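# Four arms: transfer ball to empty post, seat bars

## Task

Take the ball that sits on one of the long bars and place it in the cup of the upright post that is currently empty; seat both long bars in their forked stands; at the end the second ball must also be resting on its post. Everything must stay in place by itself, not because a robot is holding it, and the robots must release their grip and back away at the finish.

## Robot and tools

Robots. There are four identical i2rt Big YAM arms named arm1, arm2, arm3 and arm4. Each has six revolute joints, a two-finger gripper and a wrist camera. With joints 1 and 6 at zero and the hand level and pointing ahead, the wrist camera rides above the hand and sees the fingertips. Reach is roughly 1.0 m from the joint 1 axis. A fixed room camera, cam_high, also watches the scene.

Frame. Positions are given in one common scene frame with its origin on the floor and +z up. The hand point sits halfway between the fingertips; the hand's z axis runs along the fingers and its y axis is the direction the fingers open and close. Foot poses are never printed, so arm placement must be judged from images.

execute_actions(actions, cameras). actions is a list holding exactly one action object, or nothing (an empty list only reports state and images). The action is keyed by robot name; each robot gets a "joints" object. Values are absolute targets, not offsets, one entry per named joint, and you may name any subset:
- joint1_rad, range -2.879 to 2.879 rad, done within 0.045: spins the arm about its foot, positive is counter-clockwise seen from above, 0 points where the foot faces.
- joint2_rad, 0 to 3.141 rad, within 0.14: shoulder; 0 leaves the upper arm lying back about level, increasing raises it and brings it forward.
- joint3_rad, 0 to 3.019 rad, within 0.09: elbow; 0 is fully folded, larger opens it.
- joint4_rad, -1.692 to 1.57 rad, within 0.055: hand pitch, positive tilts fingers up.
- joint5_rad, -1.57 to 1.57 rad, within 0.03: sideways hand swing, positive toward the arm's right.
- joint6_rad, -2.094 to 2.094 rad, within 0.035: hand roll, positive clockwise when viewed from behind the hand.
- gripper_m, 0 to 0.093 m, within 0.003: fingertip gap. Grip force tops out near 50 to 62 N per pad, lower on some grippers.
All motions in an action start at once and may finish at different moments; one action runs at most 15 s. Joints move at different speeds, so the hand may sweep a wide curve between postures. A joint or arm left out can still be driving toward an earlier target. An unknown key or out-of-range number rejects the whole call and nothing moves. cameras lists which images to return (arm1_cam_wrist, arm2_cam_wrist, arm3_cam_wrist, arm4_cam_wrist, cam_high, or all); omitted, null or ["all"] gives every camera, [] gives none. The pictures line gives the image order.

wait(seconds): 0 to 10 s of letting the scene run with no new command; returns the same report as an empty action.

zoom_image(camera, region): enlarges part of that camera's most recent full image; region is [x0, y0, x1, y1] in pixels from the top-left, at most 504 by 504.

read_manual(section): gives only licence texts ("licences"); moves nothing.

finished_scene(scene): closes the numbered scene (1 or 2) permanently after the last command has been held, and reports success; it may reveal a further task. Call it only once the goal holds on its own.

Reading results. joint_positions gives measured joints. joint_status explains how each commanded motion ended. off_target: stopped short and possibly still pushing. contact_stop or time_out: the joint now holds where it stopped, except that a timed-out joint may keep a target (its old one, or one within 0.375, 0.375, 0.113, 0.225, 0.075, 0.3 rad of its position for joints 1 to 6) and keep pressing, moving on if the path opens; on_its_own lists such joints. To relieve that, command the joint its reported position. "joint command not followed", often with a cause line, means a self/inter-arm clearance check held back that arm's joint targets (its gripper still obeys); those joints show not_followed and may be retried on later actions until a passing target is sent. In on_its_own, "held at" is the held target, not the actual position. A target very near the current reading may produce no motion. Joints bearing a load slowly sag.

Hazards. The arm does not stop on contact and can push very hard. Two arms pressing hard together ends the run as a failure, and a strong collision may too; the clearance check ignores fingers, gripper housings and wrist cameras and can react late, and no state line reports arm-to-arm contact. Objects touching robots are fine. Arms do not wait for one another. Never knock items off the work area or to the floor. Avoid drops, slips, slamming and strong pushes. Loose objects may occasionally get a small nudge from outside.

Heat. Sustained load, including while you are deliberating, warms motors. MOTOR HOT appears at 85 °C; at 100 °C that arm and its gripper go limp and fall until cooled, reported as an OVER-TEMPERATURE FAULT, with affected keys marked limit_stop_at_motor_heat (resend the target afterwards). Some heat persists across scenes.

Timing. The robots keep holding the last command while you compose a reply, and faulted arms stay where they ended. Shorter robot motion time is better.

Suggested order: look with cam_high, lift the ball off its bar into the empty post's cup, place each bar into its fork stand, confirm the other ball sits on its post, then open grippers and retract all arms before finishing.

Each tool is called after "Request:" in YAML: its name, and indented under it one key for each argument.

## Session

Request:
execute_actions:
  actions: []

Scene clock: 0.00 s.
arm1.joint_positions: joint1_rad=+0.266 joint2_rad=+0.634 joint3_rad=+1.478 joint4_rad=-1.127 joint5_rad=+0.114 joint6_rad=+0.410 gripper_m=+0.095
arm1.joint_status: not commanded
arm1.hand: x=+1.2115 y=-0.0611 z=+1.4531 quat_wxyz=(-0.164, -0.796, +0.072, +0.579) (m; scene frame)
arm2.joint_positions: joint1_rad=-0.079 joint2_rad=+0.571 joint3_rad=+1.409 joint4_rad=-1.321 joint5_rad=+0.106 joint6_rad=+0.497 gripper_m=+0.094
arm2.joint_status: not commanded
arm2.hand: x=-0.0242 y=+1.2441 z=+1.3707 quat_wxyz=(-0.418, -0.753, -0.398, +0.315) (m; scene frame)
arm3.joint_positions: joint1_rad=+0.096 joint2_rad=+0.584 joint3_rad=+1.319 joint4_rad=-1.360 joint5_rad=-0.161 joint6_rad=-0.358 gripper_m=+0.094
arm3.joint_status: not commanded
arm3.hand: x=-1.2211 y=+0.0365 z=+1.3046 quat_wxyz=(-0.455, +0.214, -0.865, -0.003) (m; scene frame)
arm4.joint_positions: joint1_rad=+0.318 joint2_rad=+0.634 joint3_rad=+1.385 joint4_rad=-1.309 joint5_rad=-0.298 joint6_rad=-0.104 gripper_m=+0.095
arm4.joint_status: not commanded
arm4.hand: x=-0.1186 y=-1.2417 z=+1.3645 quat_wxyz=(-0.195, +0.765, -0.405, -0.461) (m; scene frame)
pictures: arm1_cam_wrist, arm2_cam_wrist, arm3_cam_wrist, arm4_cam_wrist, cam_high
Images, in order (width x height): arm1_cam_wrist 896x504, arm2_cam_wrist 896x504, arm3_cam_wrist 896x504, arm4_cam_wrist 896x504, cam_high 896x504.

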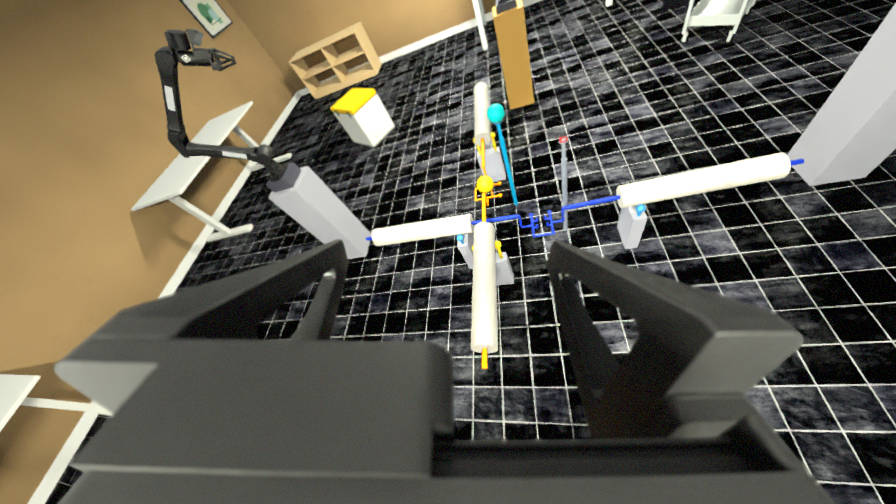

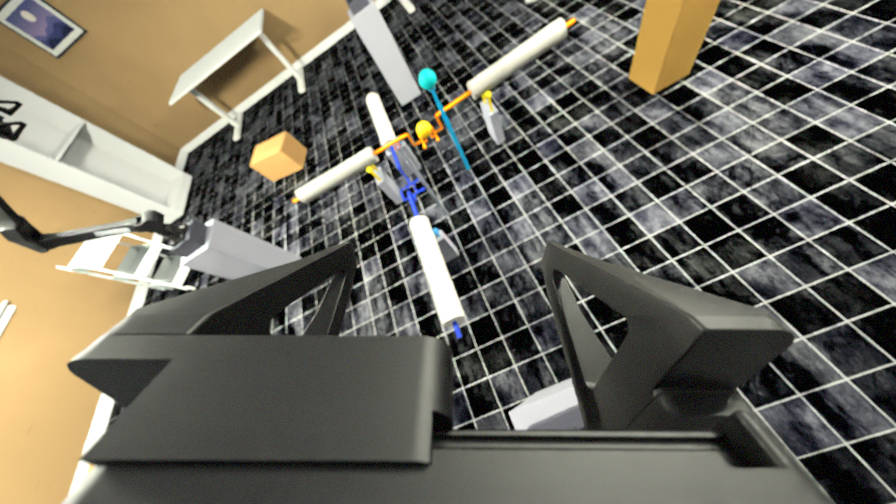

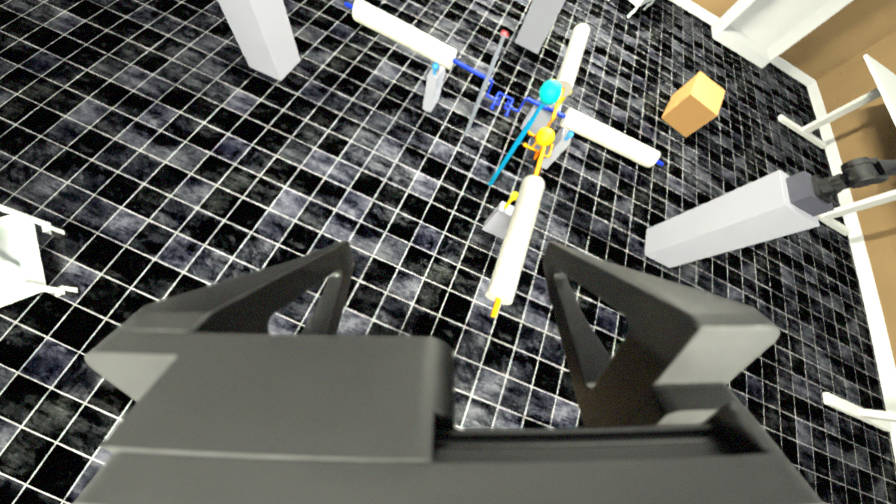

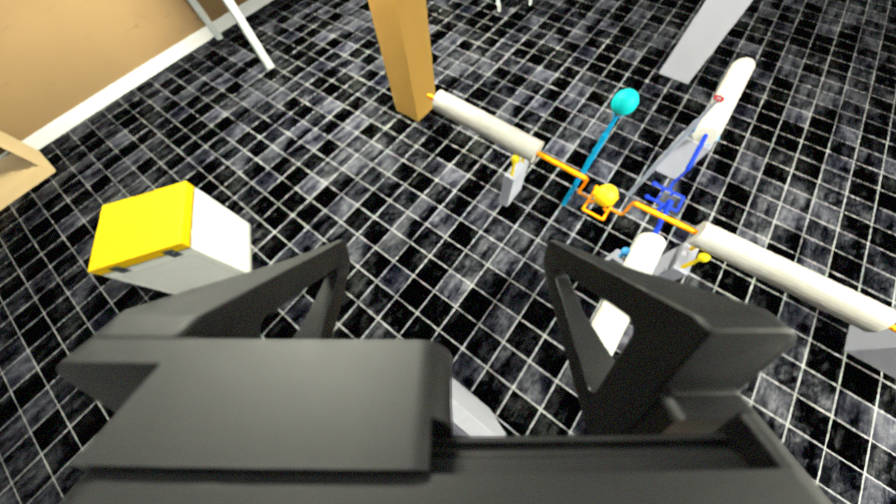

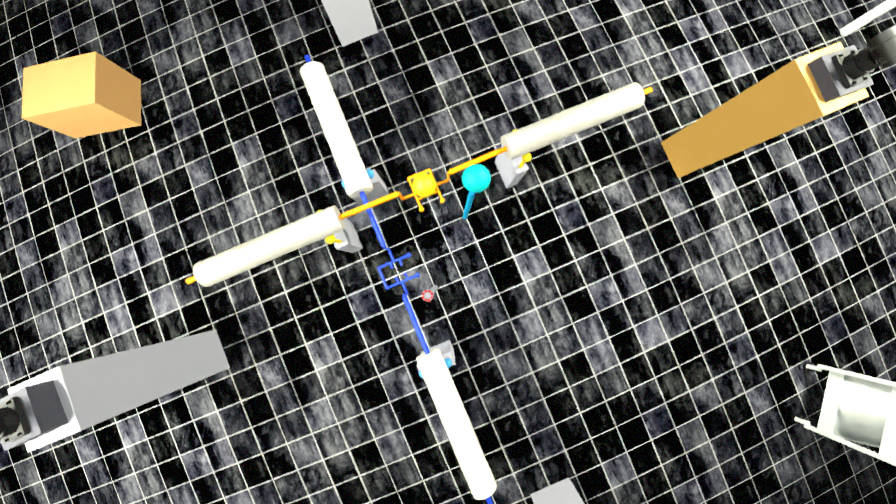

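Request:
zoom_image:
  camera: "cam_high"
  region: [300, 130, 560, 380]

Request:
zoom_image:
  camera: "cam_high"
  region: [160, 180, 400, 320]

Request:
zoom_image:
  camera: "cam_high"
  region: [460, 60, 700, 200]

Region (300, 130, 560, 380) of cam_high's 896x504 image, scaled by 1.938, with more detail than that image has; it fills the top 485 rows of this view, and the rest is white.

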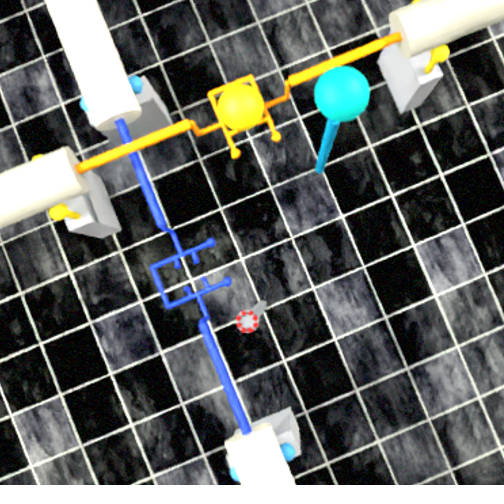

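Region (160, 180, 400, 320) of cam_high's 896x504 image, scaled by 2.100, with more detail than that image has; it fills the top 294 rows of this view, and the rest is white.

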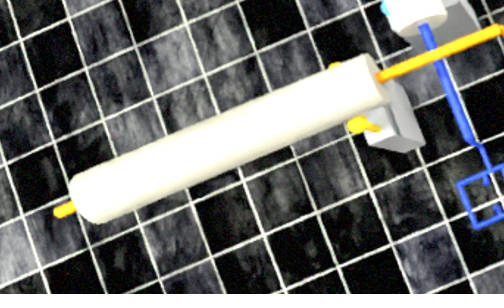

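Region (460, 60, 700, 200) of cam_high's 896x504 image, scaled by 2.100, with more detail than that image has; it fills the top 294 rows of this view, and the rest is white.

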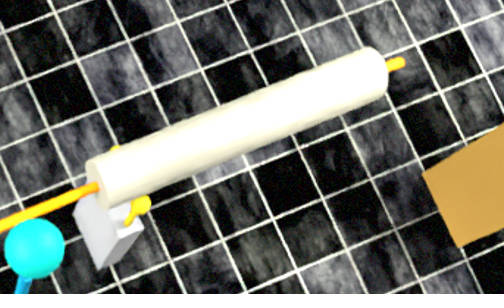

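Request:
execute_actions:
  actions:
    - {"arm1": {"joints": {"joint1_rad": 0.6555, "joint2_rad": 2.174, "joint3_rad": 0.988, "joint4_rad": 0.06, "joint5_rad": 0.31, "joint6_rad": 0.5875, "gripper_m": 0.09}}, "arm3": {"joints": {"joint1_rad": -0.637, "joint2_rad": 2.0436, "joint3_rad": 0.838, "joint4_rad": 0.082, "joint5_rad": -0.302, "joint6_rad": -0.57, "gripper_m": 0.09}}, "arm2": {"joints": {"joint1_rad": 0.0, "joint2_rad": 1.529, "joint3_rad": 0.825, "joint4_rad": 0.404, "joint5_rad": 0.0, "joint6_rad": 0.0}}, "arm4": {"joints": {"joint1_rad": 0.0, "joint2_rad": 1.529, "joint3_rad": 0.825, "joint4_rad": 0.404, "joint5_rad": 0.0, "joint6_rad": 0.0}}}

Scene clock: 26.80 s.
arm1.joint_positions: joint1_rad=+0.658 joint2_rad=+2.177 joint3_rad=+0.981 joint4_rad=+0.042 joint5_rad=+0.308 joint6_rad=+0.575 gripper_m=+0.090
arm1.joint_status: all done
arm1.hand: x=+1.0105 y=-0.2993 z=+0.6547 quat_wxyz=(+0.003, -0.967, -0.030, +0.255) (m; scene frame)
arm2.joint_positions: joint1_rad=-0.008 joint2_rad=+1.511 joint3_rad=+0.810 joint4_rad=+0.383 joint5_rad=+0.003 joint6_rad=+0.009 gripper_m=+0.094
arm2.joint_status: all done
arm2.hand: x=+0.0190 y=+0.8597 z=+1.0010 quat_wxyz=(-0.423, -0.564, -0.578, +0.411) (m; scene frame)
arm3.joint_positions: joint1_rad=-0.641 joint2_rad=+2.034 joint3_rad=+0.838 joint4_rad=+0.066 joint5_rad=-0.302 joint6_rad=-0.558 gripper_m=+0.090
arm3.joint_status: all done
arm3.hand: x=-1.0392 y=-0.2748 z=+0.6604 quat_wxyz=(-0.256, -0.031, -0.966, +0.006) (m; scene frame)
arm4.joint_positions: joint1_rad=+0.004 joint2_rad=+1.518 joint3_rad=+0.805 joint4_rad=+0.380 joint5_rad=-0.002 joint6_rad=-0.013 gripper_m=+0.095
arm4.joint_status: all done
arm4.hand: x=-0.0075 y=-0.8596 z=+1.0019 quat_wxyz=(-0.406, +0.582, -0.569, -0.415) (m; scene frame)
pictures: arm1_cam_wrist, arm2_cam_wrist, arm3_cam_wrist, arm4_cam_wrist, cam_high
Images, in order (width x height): arm1_cam_wrist 896x504, arm2_cam_wrist 896x504, arm3_cam_wrist 896x504, arm4_cam_wrist 896x504, cam_high 896x504.

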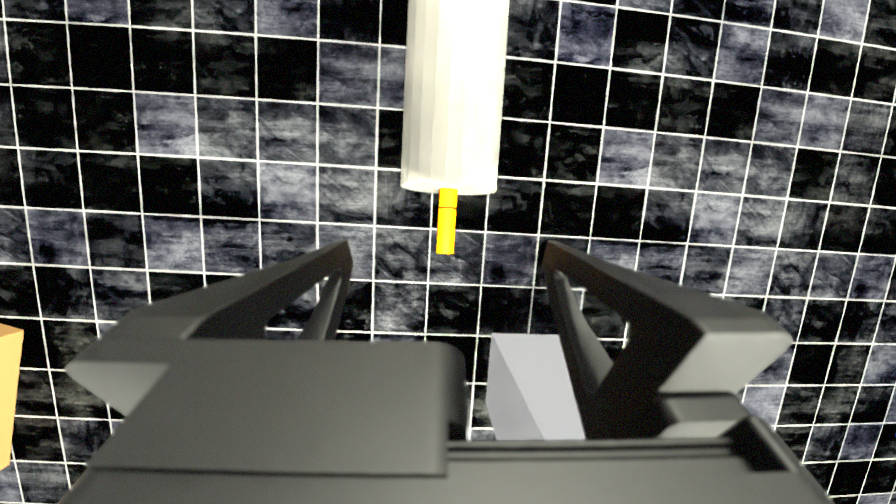

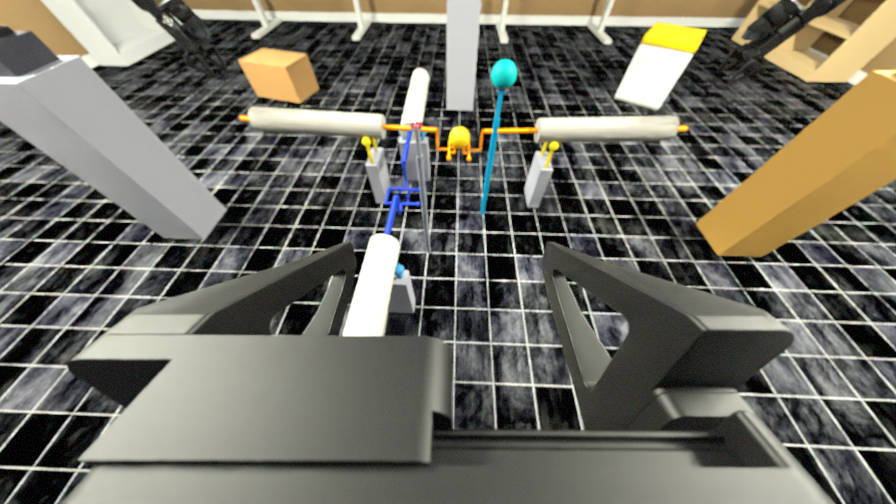

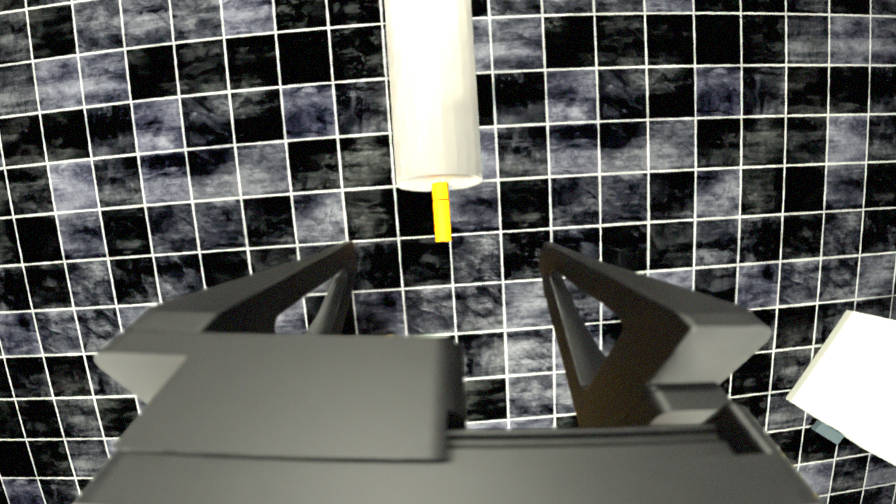

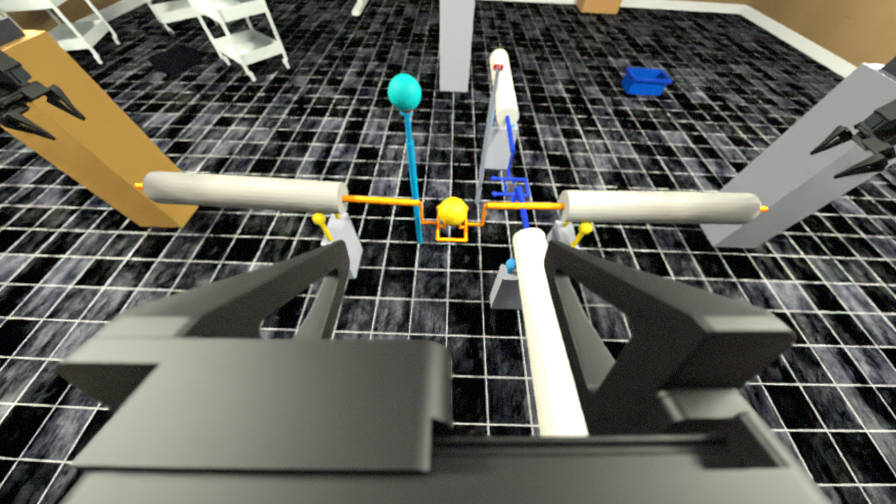

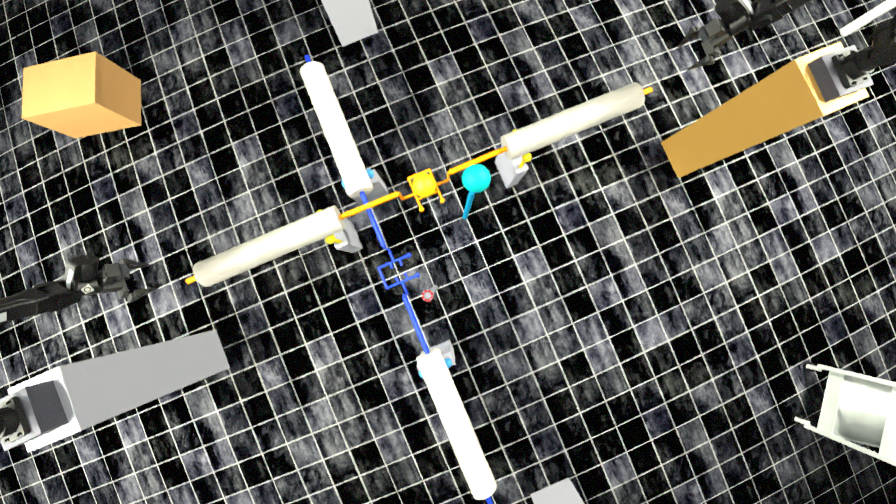

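Request:
execute_actions:
  actions:
    - {"arm1": {"joints": {"joint1_rad": 0.6555, "joint2_rad": 2.547, "joint3_rad": 1.141, "joint4_rad": 0.281, "joint5_rad": 0.31, "joint6_rad": 0.5875, "gripper_m": 0.09}}, "arm3": {"joints": {"joint1_rad": -0.637, "joint2_rad": 2.487, "joint3_rad": 0.989, "joint4_rad": 0.375, "joint5_rad": -0.302, "joint6_rad": -0.57, "gripper_m": 0.09}}}
  cameras: ["arm1_cam_wrist", "arm3_cam_wrist"]

Scene clock: 32.27 s.
arm1.joint_positions: joint1_rad=+0.658 joint2_rad=+2.550 joint3_rad=+1.130 joint4_rad=+0.266 joint5_rad=+0.308 joint6_rad=+0.575 gripper_m=+0.090
arm1.joint_status: all done
arm1.hand: x=+1.0116 y=-0.2967 z=+0.5147 quat_wxyz=(+0.003, -0.967, -0.029, +0.255) (m; scene frame)
arm2.joint_positions: joint1_rad=-0.008 joint2_rad=+1.511 joint3_rad=+0.810 joint4_rad=+0.383 joint5_rad=+0.003 joint6_rad=+0.009 gripper_m=+0.094
arm2.joint_status: not commanded
arm2.hand: x=+0.0190 y=+0.8597 z=+1.0010 quat_wxyz=(-0.423, -0.564, -0.578, +0.411) (m; scene frame)
arm3.joint_positions: joint1_rad=-0.641 joint2_rad=+2.495 joint3_rad=+0.982 joint4_rad=+0.360 joint5_rad=-0.302 joint6_rad=-0.559 gripper_m=+0.090
arm3.joint_status: all done
arm3.hand: x=-1.0484 y=-0.2684 z=+0.4980 quat_wxyz=(-0.247, -0.033, -0.968, +0.000) (m; scene frame)
arm4.joint_positions: joint1_rad=+0.004 joint2_rad=+1.518 joint3_rad=+0.805 joint4_rad=+0.380 joint5_rad=-0.002 joint6_rad=-0.013 gripper_m=+0.095
arm4.joint_status: not commanded
arm4.hand: x=-0.0075 y=-0.8596 z=+1.0019 quat_wxyz=(-0.406, +0.582, -0.569, -0.415) (m; scene frame)
pictures: arm1_cam_wrist, arm3_cam_wrist
Images, in order (width x height): arm1_cam_wrist 896x504, arm3_cam_wrist 896x504.

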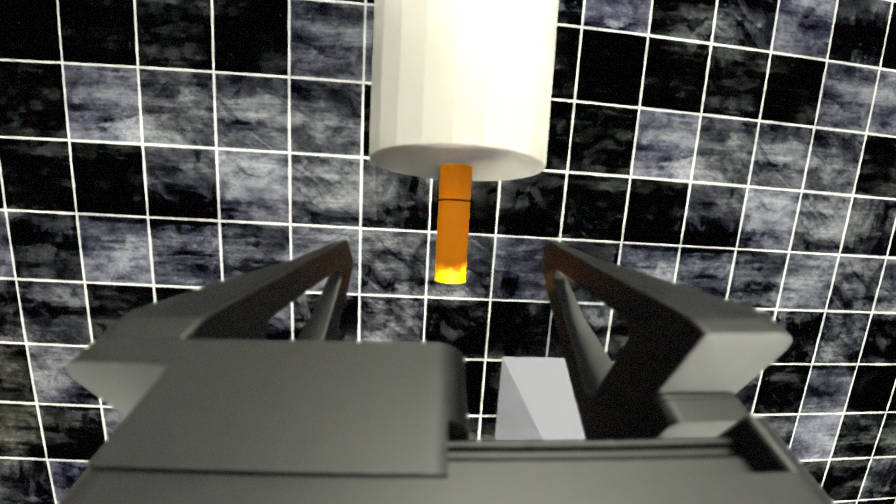

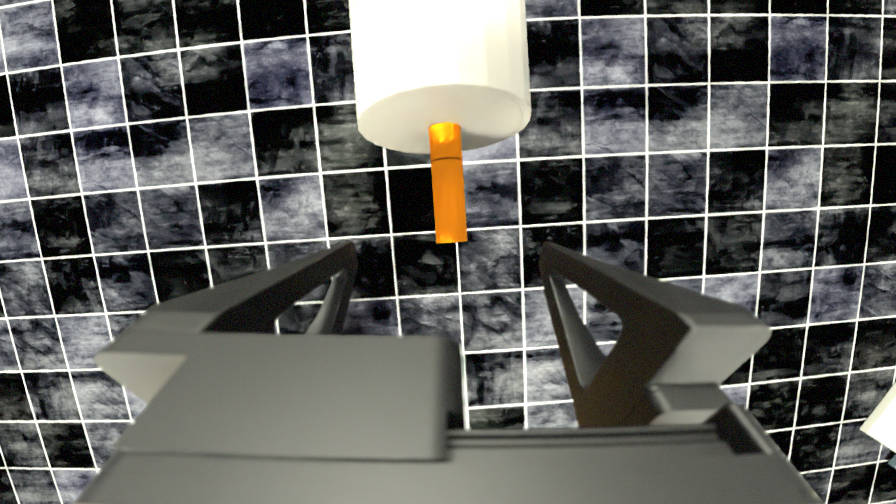

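Request:
execute_actions:
  actions:
    - {"arm1": {"joints": {"joint1_rad": 0.6555, "joint2_rad": 2.763, "joint3_rad": 1.302, "joint4_rad": 0.332, "joint5_rad": 0.31, "joint6_rad": 0.5875, "gripper_m": 0.09}}, "arm3": {"joints": {"joint1_rad": -0.637, "joint2_rad": 2.7135, "joint3_rad": 1.135, "joint4_rad": 0.455, "joint5_rad": -0.302, "joint6_rad": -0.57, "gripper_m": 0.09}}}
  cameras: ["arm1_cam_wrist", "arm3_cam_wrist"]

Scene clock: 37.23 s.
arm1.joint_positions: joint1_rad=+0.658 joint2_rad=+2.768 joint3_rad=+1.295 joint4_rad=+0.323 joint5_rad=+0.309 joint6_rad=+0.575 gripper_m=+0.090
arm1.joint_status: all done
arm1.hand: x=+1.0068 y=-0.2995 z=+0.4330 quat_wxyz=(+0.003, -0.966, -0.029, +0.257) (m; scene frame)
arm2.joint_positions: joint1_rad=-0.008 joint2_rad=+1.511 joint3_rad=+0.810 joint4_rad=+0.383 joint5_rad=+0.003 joint6_rad=+0.009 gripper_m=+0.094
arm2.joint_status: not commanded
arm2.hand: x=+0.0190 y=+0.8597 z=+1.0010 quat_wxyz=(-0.423, -0.564, -0.578, +0.411) (m; scene frame)
arm3.joint_positions: joint1_rad=-0.641 joint2_rad=+2.711 joint3_rad=+1.131 joint4_rad=+0.447 joint5_rad=-0.302 joint6_rad=-0.559 gripper_m=+0.090
arm3.joint_status: all done
arm3.hand: x=-1.0431 y=-0.2733 z=+0.4214 quat_wxyz=(-0.254, -0.031, -0.967, +0.005) (m; scene frame)
arm4.joint_positions: joint1_rad=+0.004 joint2_rad=+1.518 joint3_rad=+0.805 joint4_rad=+0.380 joint5_rad=-0.002 joint6_rad=-0.013 gripper_m=+0.095
arm4.joint_status: not commanded
arm4.hand: x=-0.0075 y=-0.8596 z=+1.0019 quat_wxyz=(-0.406, +0.582, -0.569, -0.415) (m; scene frame)
pictures: arm1_cam_wrist, arm3_cam_wrist
Images, in order (width x height): arm1_cam_wrist 896x504, arm3_cam_wrist 896x504.

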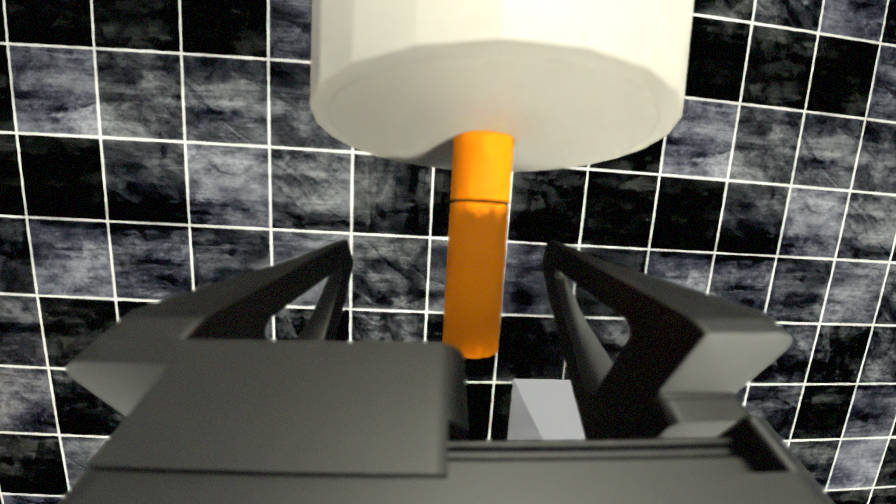

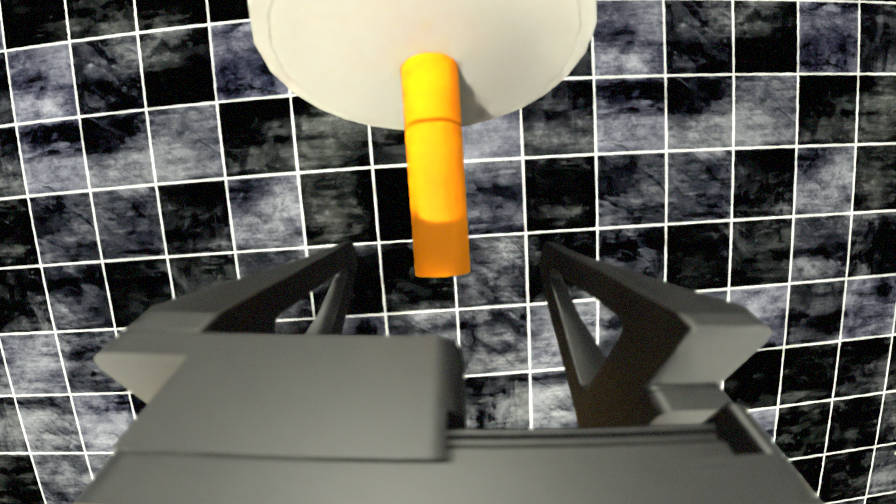

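Request:
execute_actions:
  actions:
    - {"arm1": {"joints": {"joint1_rad": 0.632, "joint2_rad": 2.763, "joint3_rad": 1.302, "joint4_rad": 0.332, "joint5_rad": 0.31, "joint6_rad": 0.5875, "gripper_m": 0.09}}, "arm3": {"joints": {"joint1_rad": -0.598, "joint2_rad": 2.7025, "joint3_rad": 1.1634, "joint4_rad": 0.4246, "joint5_rad": -0.288, "joint6_rad": -0.54, "gripper_m": 0.09}}}
  cameras: ["arm1_cam_wrist", "arm3_cam_wrist"]

Scene clock: 52.83 s.
arm1.joint_positions: joint1_rad=+0.637 joint2_rad=+2.768 joint3_rad=+1.295 joint4_rad=+0.323 joint5_rad=+0.309 joint6_rad=+0.575 gripper_m=+0.090
arm1.joint_status: all done
arm1.hand: x=+1.0008 y=-0.2905 z=+0.4331 quat_wxyz=(+0.005, -0.966, -0.019, +0.257) (m; scene frame)
arm2.joint_positions: joint1_rad=-0.008 joint2_rad=+1.511 joint3_rad=+0.810 joint4_rad=+0.383 joint5_rad=+0.003 joint6_rad=+0.009 gripper_m=+0.094
arm2.joint_status: not commanded
arm2.hand: x=+0.0190 y=+0.8597 z=+1.0010 quat_wxyz=(-0.423, -0.564, -0.578, +0.411) (m; scene frame)
arm3.joint_positions: joint1_rad=-0.598 joint2_rad=+2.711 joint3_rad=+1.158 joint4_rad=+0.436 joint5_rad=-0.292 joint6_rad=-0.551 gripper_m=+0.090
arm3.joint_status: all done
arm3.hand: x=-1.0217 y=-0.2650 z=+0.4223 quat_wxyz=(-0.258, -0.014, -0.966, +0.007) (m; scene frame)
arm4.joint_positions: joint1_rad=+0.004 joint2_rad=+1.518 joint3_rad=+0.805 joint4_rad=+0.380 joint5_rad=-0.002 joint6_rad=-0.013 gripper_m=+0.095
arm4.joint_status: not commanded
arm4.hand: x=-0.0075 y=-0.8596 z=+1.0019 quat_wxyz=(-0.406, +0.582, -0.569, -0.415) (m; scene frame)
pictures: arm1_cam_wrist, arm3_cam_wrist
Images, in order (width x height): arm1_cam_wrist 896x504, arm3_cam_wrist 896x504.

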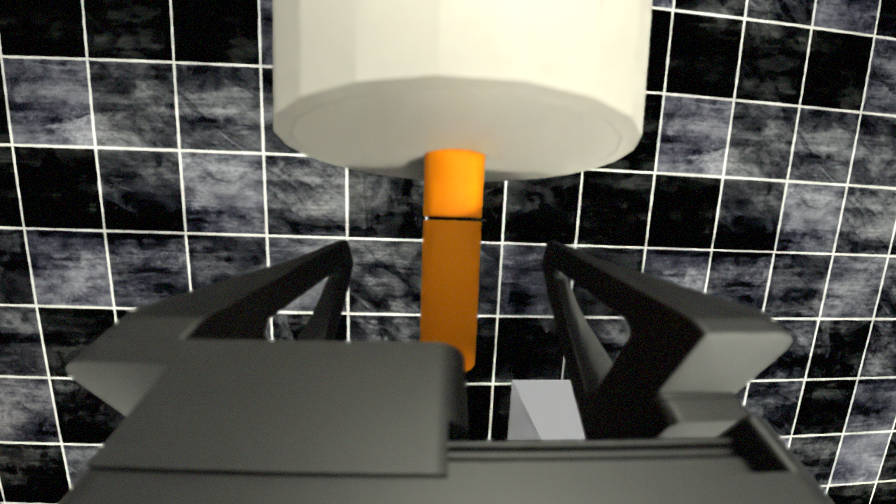

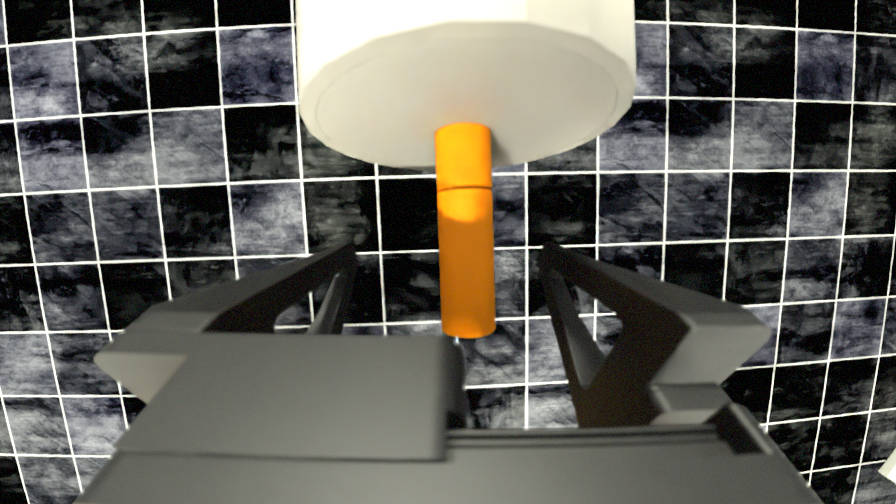

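Request:
execute_actions:
  actions:
    - {"arm1": {"joints": {"gripper_m": 0.0}}, "arm3": {"joints": {"joint1_rad": -0.618, "gripper_m": 0.0}}}
  cameras: ["arm1_cam_wrist", "arm3_cam_wrist"]

Scene clock: 57.87 s.
arm1.joint_positions: joint1_rad=+0.636 joint2_rad=+2.768 joint3_rad=+1.295 joint4_rad=+0.323 joint5_rad=+0.311 joint6_rad=+0.576 gripper_m=+0.018
arm1.joint_status: gripper_m off_target (ended at +0.018, target +0.000)
arm1.hand: x=+1.0003 y=-0.2898 z=+0.4331 quat_wxyz=(+0.006, -0.966, -0.018, +0.257) (m; scene frame)
arm2.joint_positions: joint1_rad=-0.008 joint2_rad=+1.511 joint3_rad=+0.810 joint4_rad=+0.383 joint5_rad=+0.003 joint6_rad=+0.009 gripper_m=+0.094
arm2.joint_status: not commanded
arm2.hand: x=+0.0190 y=+0.8597 z=+1.0010 quat_wxyz=(-0.423, -0.564, -0.578, +0.411) (m; scene frame)
arm3.joint_positions: joint1_rad=-0.612 joint2_rad=+2.711 joint3_rad=+1.160 joint4_rad=+0.435 joint5_rad=-0.290 joint6_rad=-0.551 gripper_m=+0.017
arm3.joint_status: gripper_m off_target (ended at +0.017, target +0.000); the others done
arm3.hand: x=-1.0247 y=-0.2718 z=+0.4224 quat_wxyz=(-0.258, -0.021, -0.966, +0.010) (m; scene frame)
arm4.joint_positions: joint1_rad=+0.004 joint2_rad=+1.518 joint3_rad=+0.805 joint4_rad=+0.380 joint5_rad=-0.002 joint6_rad=-0.013 gripper_m=+0.095
arm4.joint_status: not commanded
arm4.hand: x=-0.0075 y=-0.8596 z=+1.0019 quat_wxyz=(-0.406, +0.582, -0.569, -0.415) (m; scene frame)
pictures: arm1_cam_wrist, arm3_cam_wrist
Images, in order (width x height): arm1_cam_wrist 896x504, arm3_cam_wrist 896x504.

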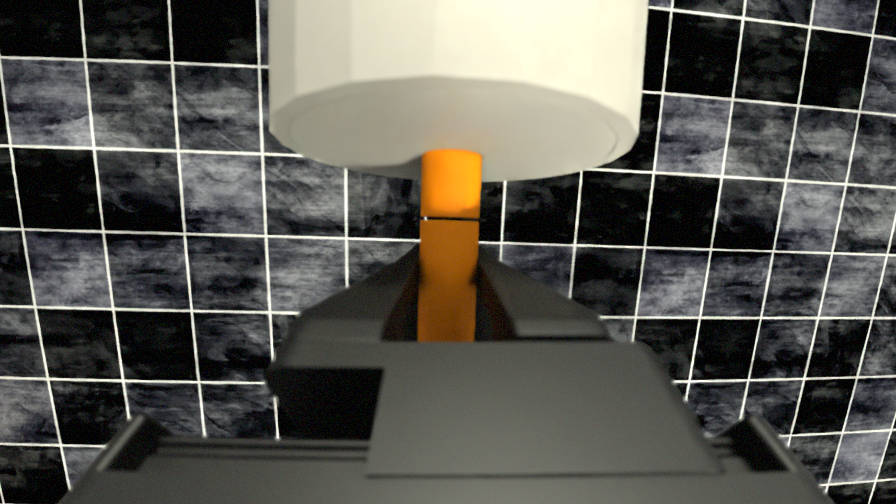

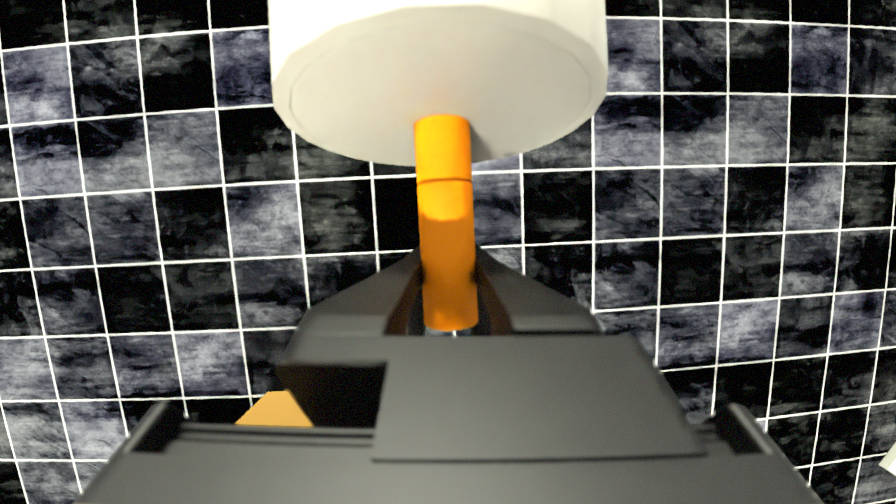

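Request:
execute_actions:
  actions:
    - {"arm1": {"joints": {"joint1_rad": 0.636, "joint2_rad": 2.547, "joint3_rad": 1.141, "joint4_rad": 0.281, "joint5_rad": 0.3034, "joint6_rad": 0.5733, "gripper_m": 0.0}}, "arm3": {"joints": {"joint1_rad": -0.618, "joint2_rad": 2.4903, "joint3_rad": 1.0248, "joint4_rad": 0.351, "joint5_rad": -0.288, "joint6_rad": -0.54, "gripper_m": 0.0}}}
  cameras: ["arm4_cam_wrist"]

Request:
execute_actions:
  actions:
    - {"arm1": {"joints": {"joint1_rad": 0.636, "joint2_rad": 2.174, "joint3_rad": 0.988, "joint4_rad": 0.06, "joint5_rad": 0.3034, "joint6_rad": 0.5733, "gripper_m": 0.0}}, "arm3": {"joints": {"joint1_rad": -0.618, "joint2_rad": 2.0583, "joint3_rad": 0.8771, "joint4_rad": 0.0667, "joint5_rad": -0.288, "joint6_rad": -0.54, "gripper_m": 0.0}}}
  cameras: ["arm4_cam_wrist"]

Request:
execute_actions:
  actions:
    - {"arm1": {"joints": {"joint1_rad": 0.636, "joint2_rad": 1.779, "joint3_rad": 0.99, "joint4_rad": -0.335, "joint5_rad": 0.3034, "joint6_rad": 0.5733, "gripper_m": 0.0}}, "arm3": {"joints": {"joint1_rad": -0.618, "joint2_rad": 1.654, "joint3_rad": 0.9189, "joint4_rad": -0.3794, "joint5_rad": -0.288, "joint6_rad": -0.54, "gripper_m": 0.0}}}
  cameras: ["arm4_cam_wrist"]

Request:
execute_actions:
  actions:
    - {"arm1": {"joints": {"joint1_rad": 0.636, "joint2_rad": 1.576, "joint3_rad": 1.125, "joint4_rad": -0.675, "joint5_rad": 0.3034, "joint6_rad": 0.5733, "gripper_m": 0.0}}, "arm3": {"joints": {"joint1_rad": -0.618, "joint2_rad": 1.4629, "joint3_rad": 1.0899, "joint4_rad": -0.7415, "joint5_rad": -0.288, "joint6_rad": -0.54, "gripper_m": 0.0}}}
  cameras: ["cam_high", "arm2_cam_wrist"]

Scene clock: 122.17 s.
arm1.joint_positions: joint1_rad=+0.629 joint2_rad=+2.557 joint3_rad=+1.140 joint4_rad=+0.285 joint5_rad=+0.302 joint6_rad=+0.570 gripper_m=+0.018
arm1.joint_status: gripper_m off_target (ended at +0.018, target +0.000); the others done
arm1.hand: x=+0.9983 y=-0.2895 z=+0.5145 quat_wxyz=(-0.001, -0.965, -0.017, +0.262) (m; scene frame)
arm2.joint_positions: joint1_rad=-0.008 joint2_rad=+1.511 joint3_rad=+0.810 joint4_rad=+0.383 joint5_rad=+0.003 joint6_rad=+0.009 gripper_m=+0.094
arm2.joint_status: not commanded
arm2.hand: x=+0.0190 y=+0.8597 z=+1.0010 quat_wxyz=(-0.423, -0.564, -0.578, +0.411) (m; scene frame)
arm3.joint_positions: joint1_rad=-0.610 joint2_rad=+2.513 joint3_rad=+1.027 joint4_rad=+0.358 joint5_rad=-0.286 joint6_rad=-0.551 gripper_m=+0.017
arm3.joint_status: gripper_m off_target (ended at +0.017, target +0.000); the others done
arm3.hand: x=-1.0268 y=-0.2694 z=+0.4937 quat_wxyz=(-0.252, -0.021, -0.967, +0.008) (m; scene frame)
arm4.joint_positions: joint1_rad=+0.004 joint2_rad=+1.518 joint3_rad=+0.805 joint4_rad=+0.380 joint5_rad=-0.002 joint6_rad=-0.013 gripper_m=+0.095
arm4.joint_status: not commanded
arm4.hand: x=-0.0075 y=-0.8596 z=+1.0019 quat_wxyz=(-0.406, +0.582, -0.569, -0.415) (m; scene frame)
pictures: arm4_cam_wrist
Images, in order (width x height): arm4_cam_wrist 896x504.

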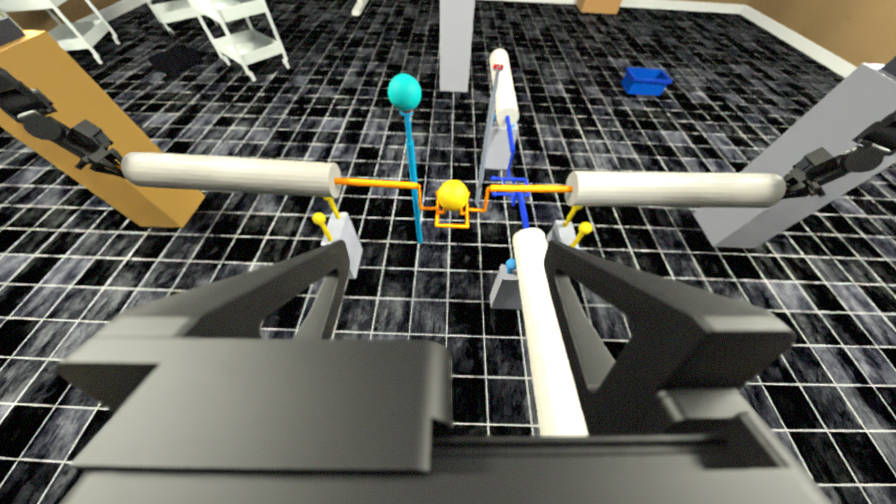

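Scene clock: 123.30 s.
arm1.joint_positions: joint1_rad=+0.630 joint2_rad=+2.190 joint3_rad=+0.985 joint4_rad=+0.066 joint5_rad=+0.303 joint6_rad=+0.566 gripper_m=+0.018
arm1.joint_status: gripper_m off_target (ended at +0.018, target +0.000); the others done
arm1.hand: x=+1.0000 y=-0.2897 z=+0.6512 quat_wxyz=(+0.002, -0.966, -0.020, +0.259) (m; scene frame)
arm2.joint_positions: joint1_rad=-0.008 joint2_rad=+1.511 joint3_rad=+0.810 joint4_rad=+0.383 joint5_rad=+0.003 joint6_rad=+0.009 gripper_m=+0.094
arm2.joint_status: not commanded
arm2.hand: x=+0.0190 y=+0.8597 z=+1.0010 quat_wxyz=(-0.423, -0.564, -0.578, +0.411) (m; scene frame)
arm3.joint_positions: joint1_rad=-0.613 joint2_rad=+2.087 joint3_rad=+0.877 joint4_rad=+0.075 joint5_rad=-0.285 joint6_rad=-0.549 gripper_m=+0.017
arm3.joint_status: gripper_m off_target (ended at +0.017, target +0.000); the others done
arm3.hand: x=-1.0251 y=-0.2716 z=+0.6444 quat_wxyz=(-0.249, -0.024, -0.968, +0.007) (m; scene frame)
arm4.joint_positions: joint1_rad=+0.004 joint2_rad=+1.518 joint3_rad=+0.805 joint4_rad=+0.380 joint5_rad=-0.002 joint6_rad=-0.013 gripper_m=+0.095
arm4.joint_status: not commanded
arm4.hand: x=-0.0075 y=-0.8596 z=+1.0019 quat_wxyz=(-0.406, +0.582, -0.569, -0.415) (m; scene frame)
pictures: arm4_cam_wrist
Images, in order (width x height): arm4_cam_wrist 896x504.

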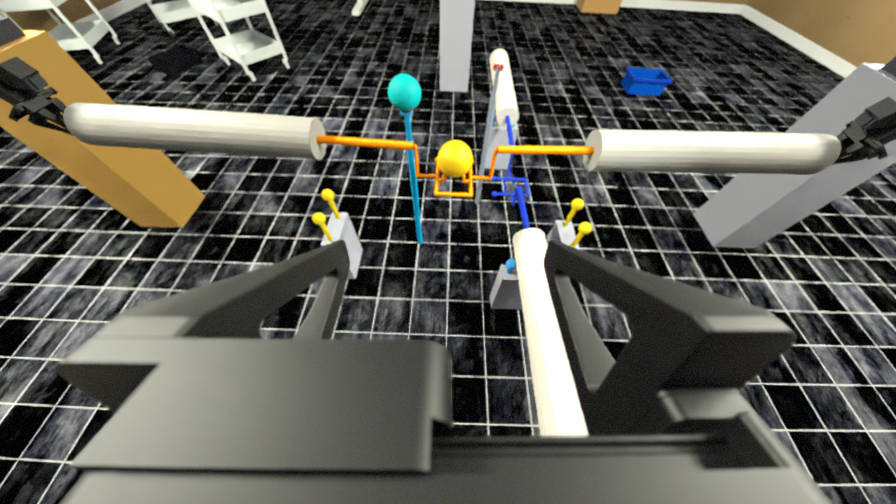

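Scene clock: 124.60 s.
arm1.joint_positions: joint1_rad=+0.627 joint2_rad=+1.792 joint3_rad=+0.972 joint4_rad=-0.319 joint5_rad=+0.307 joint6_rad=+0.571 gripper_m=+0.018
arm1.joint_status: gripper_m off_target (ended at +0.018, target +0.000); the others done
arm1.hand: x=+1.0006 y=-0.2887 z=+0.8148 quat_wxyz=(+0.003, -0.965, -0.016, +0.261) (m; scene frame)
arm2.joint_positions: joint1_rad=-0.008 joint2_rad=+1.511 joint3_rad=+0.810 joint4_rad=+0.383 joint5_rad=+0.003 joint6_rad=+0.009 gripper_m=+0.094
arm2.joint_status: not commanded
arm2.hand: x=+0.0190 y=+0.8597 z=+1.0010 quat_wxyz=(-0.423, -0.564, -0.578, +0.411) (m; scene frame)
arm3.joint_positions: joint1_rad=-0.608 joint2_rad=+1.663 joint3_rad=+0.891 joint4_rad=-0.361 joint5_rad=-0.287 joint6_rad=-0.549 gripper_m=+0.017
arm3.joint_status: gripper_m off_target (ended at +0.017, target +0.000); the others done
arm3.hand: x=-1.0254 y=-0.2669 z=+0.8104 quat_wxyz=(-0.250, -0.022, -0.968, +0.006) (m; scene frame)
arm4.joint_positions: joint1_rad=+0.004 joint2_rad=+1.518 joint3_rad=+0.805 joint4_rad=+0.380 joint5_rad=-0.002 joint6_rad=-0.013 gripper_m=+0.095
arm4.joint_status: not commanded
arm4.hand: x=-0.0075 y=-0.8596 z=+1.0019 quat_wxyz=(-0.406, +0.582, -0.569, -0.415) (m; scene frame)
pictures: arm4_cam_wrist
Images, in order (width x height): arm4_cam_wrist 896x504.

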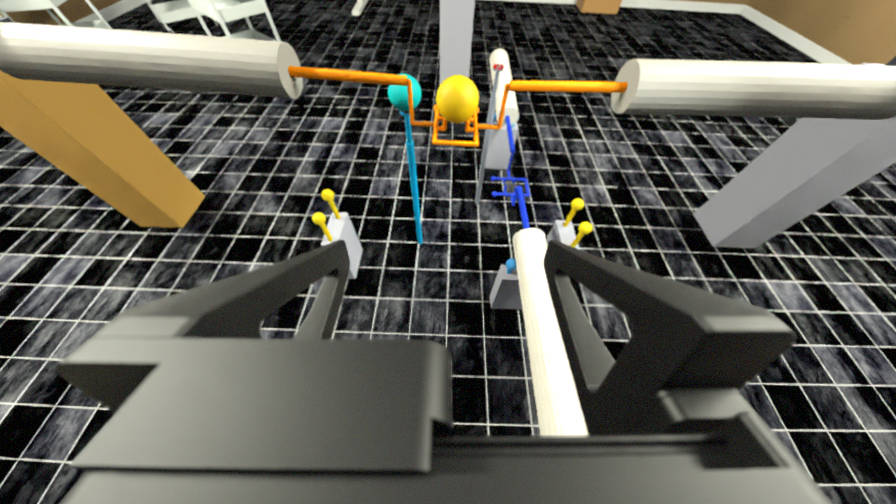

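Scene clock: 125.83 s.
arm1.joint_positions: joint1_rad=+0.625 joint2_rad=+1.596 joint3_rad=+1.084 joint4_rad=-0.652 joint5_rad=+0.308 joint6_rad=+0.571 gripper_m=+0.018
arm1.joint_status: gripper_m off_target (ended at +0.018, target +0.000); the others done
arm1.hand: x=+1.0042 y=-0.2855 z=+0.9270 quat_wxyz=(+0.011, -0.968, -0.017, +0.251) (m; scene frame)
arm2.joint_positions: joint1_rad=-0.008 joint2_rad=+1.511 joint3_rad=+0.810 joint4_rad=+0.383 joint5_rad=+0.003 joint6_rad=+0.009 gripper_m=+0.094
arm2.joint_status: not commanded
arm2.hand: x=+0.0190 y=+0.8597 z=+1.0010 quat_wxyz=(-0.423, -0.564, -0.578, +0.411) (m; scene frame)
arm3.joint_positions: joint1_rad=-0.607 joint2_rad=+1.473 joint3_rad=+1.049 joint4_rad=-0.720 joint5_rad=-0.289 joint6_rad=-0.549 gripper_m=+0.017
arm3.joint_status: gripper_m off_target (ended at +0.017, target +0.000); the others done
arm3.hand: x=-1.0230 y=-0.2666 z=+0.9320 quat_wxyz=(-0.247, -0.022, -0.969, +0.002) (m; scene frame)
arm4.joint_positions: joint1_rad=+0.004 joint2_rad=+1.518 joint3_rad=+0.805 joint4_rad=+0.380 joint5_rad=-0.002 joint6_rad=-0.013 gripper_m=+0.095
arm4.joint_status: not commanded
arm4.hand: x=-0.0075 y=-0.8596 z=+1.0019 quat_wxyz=(-0.406, +0.582, -0.569, -0.415) (m; scene frame)
pictures: arm2_cam_wrist, cam_high
Images, in order (width x height): arm2_cam_wrist 896x504, cam_high 896x504.

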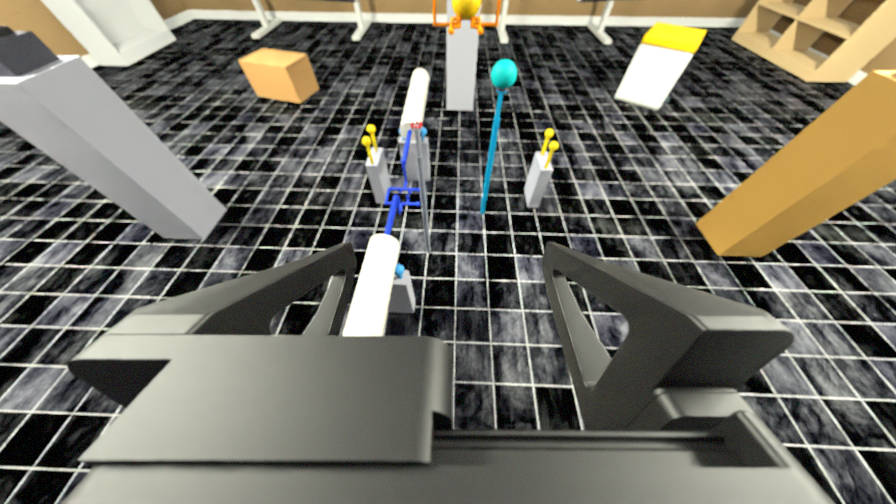

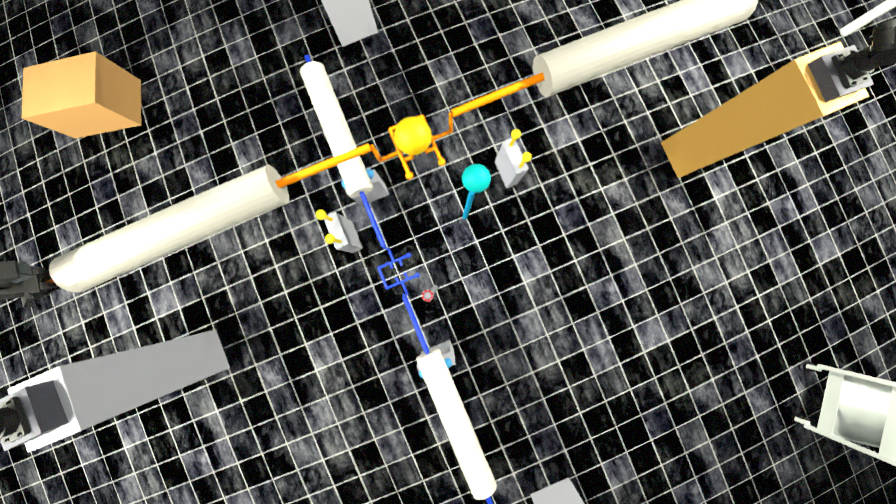

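Request:
execute_actions:
  actions:
    - {"arm1": {"joints": {"joint1_rad": 0.604, "joint2_rad": 1.2997, "joint3_rad": 0.8683, "joint4_rad": -0.6856, "joint5_rad": 0.2879, "joint6_rad": 0.5386, "gripper_m": 0.0}}, "arm3": {"joints": {"joint1_rad": -0.376, "joint2_rad": 1.5225, "joint3_rad": 1.1754, "joint4_rad": -0.7209, "joint5_rad": -0.1847, "joint6_rad": -0.3295, "gripper_m": 0.0}}}
  cameras: ["cam_high"]

Scene clock: 161.90 s.
arm1.joint_positions: joint1_rad=+0.600 joint2_rad=+1.317 joint3_rad=+0.844 joint4_rad=-0.687 joint5_rad=+0.293 joint6_rad=+0.551 gripper_m=+0.018
arm1.joint_status: gripper_m off_target (ended at +0.018, target +0.000); the others done
arm1.hand: x=+1.0779 y=-0.2172 z=+0.9463 quat_wxyz=(+0.010, -0.969, -0.015, +0.248) (m; scene frame)
arm2.joint_positions: joint1_rad=-0.008 joint2_rad=+1.511 joint3_rad=+0.810 joint4_rad=+0.383 joint5_rad=+0.003 joint6_rad=+0.009 gripper_m=+0.094
arm2.joint_status: not commanded
arm2.hand: x=+0.0190 y=+0.8597 z=+1.0010 quat_wxyz=(-0.423, -0.564, -0.578, +0.411) (m; scene frame)
arm3.joint_positions: joint1_rad=-0.362 joint2_rad=+1.544 joint3_rad=+1.118 joint4_rad=-0.720 joint5_rad=-0.184 joint6_rad=-0.336 gripper_m=+0.017
arm3.joint_status: gripper_m off_target (ended at +0.017, target +0.000); the others done
arm3.hand: x=-0.9528 y=-0.1832 z=+0.9229 quat_wxyz=(-0.222, -0.018, -0.975, -0.008) (m; scene frame)
arm4.joint_positions: joint1_rad=+0.004 joint2_rad=+1.518 joint3_rad=+0.805 joint4_rad=+0.380 joint5_rad=-0.002 joint6_rad=-0.013 gripper_m=+0.095
arm4.joint_status: not commanded
arm4.hand: x=-0.0075 y=-0.8596 z=+1.0019 quat_wxyz=(-0.406, +0.582, -0.569, -0.415) (m; scene frame)
pictures: cam_high
Images, in order (width x height): cam_high 896x504.

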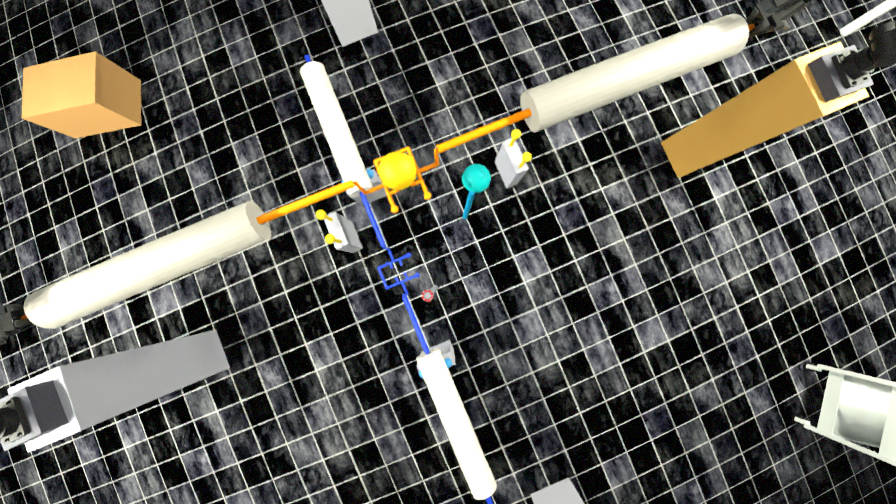

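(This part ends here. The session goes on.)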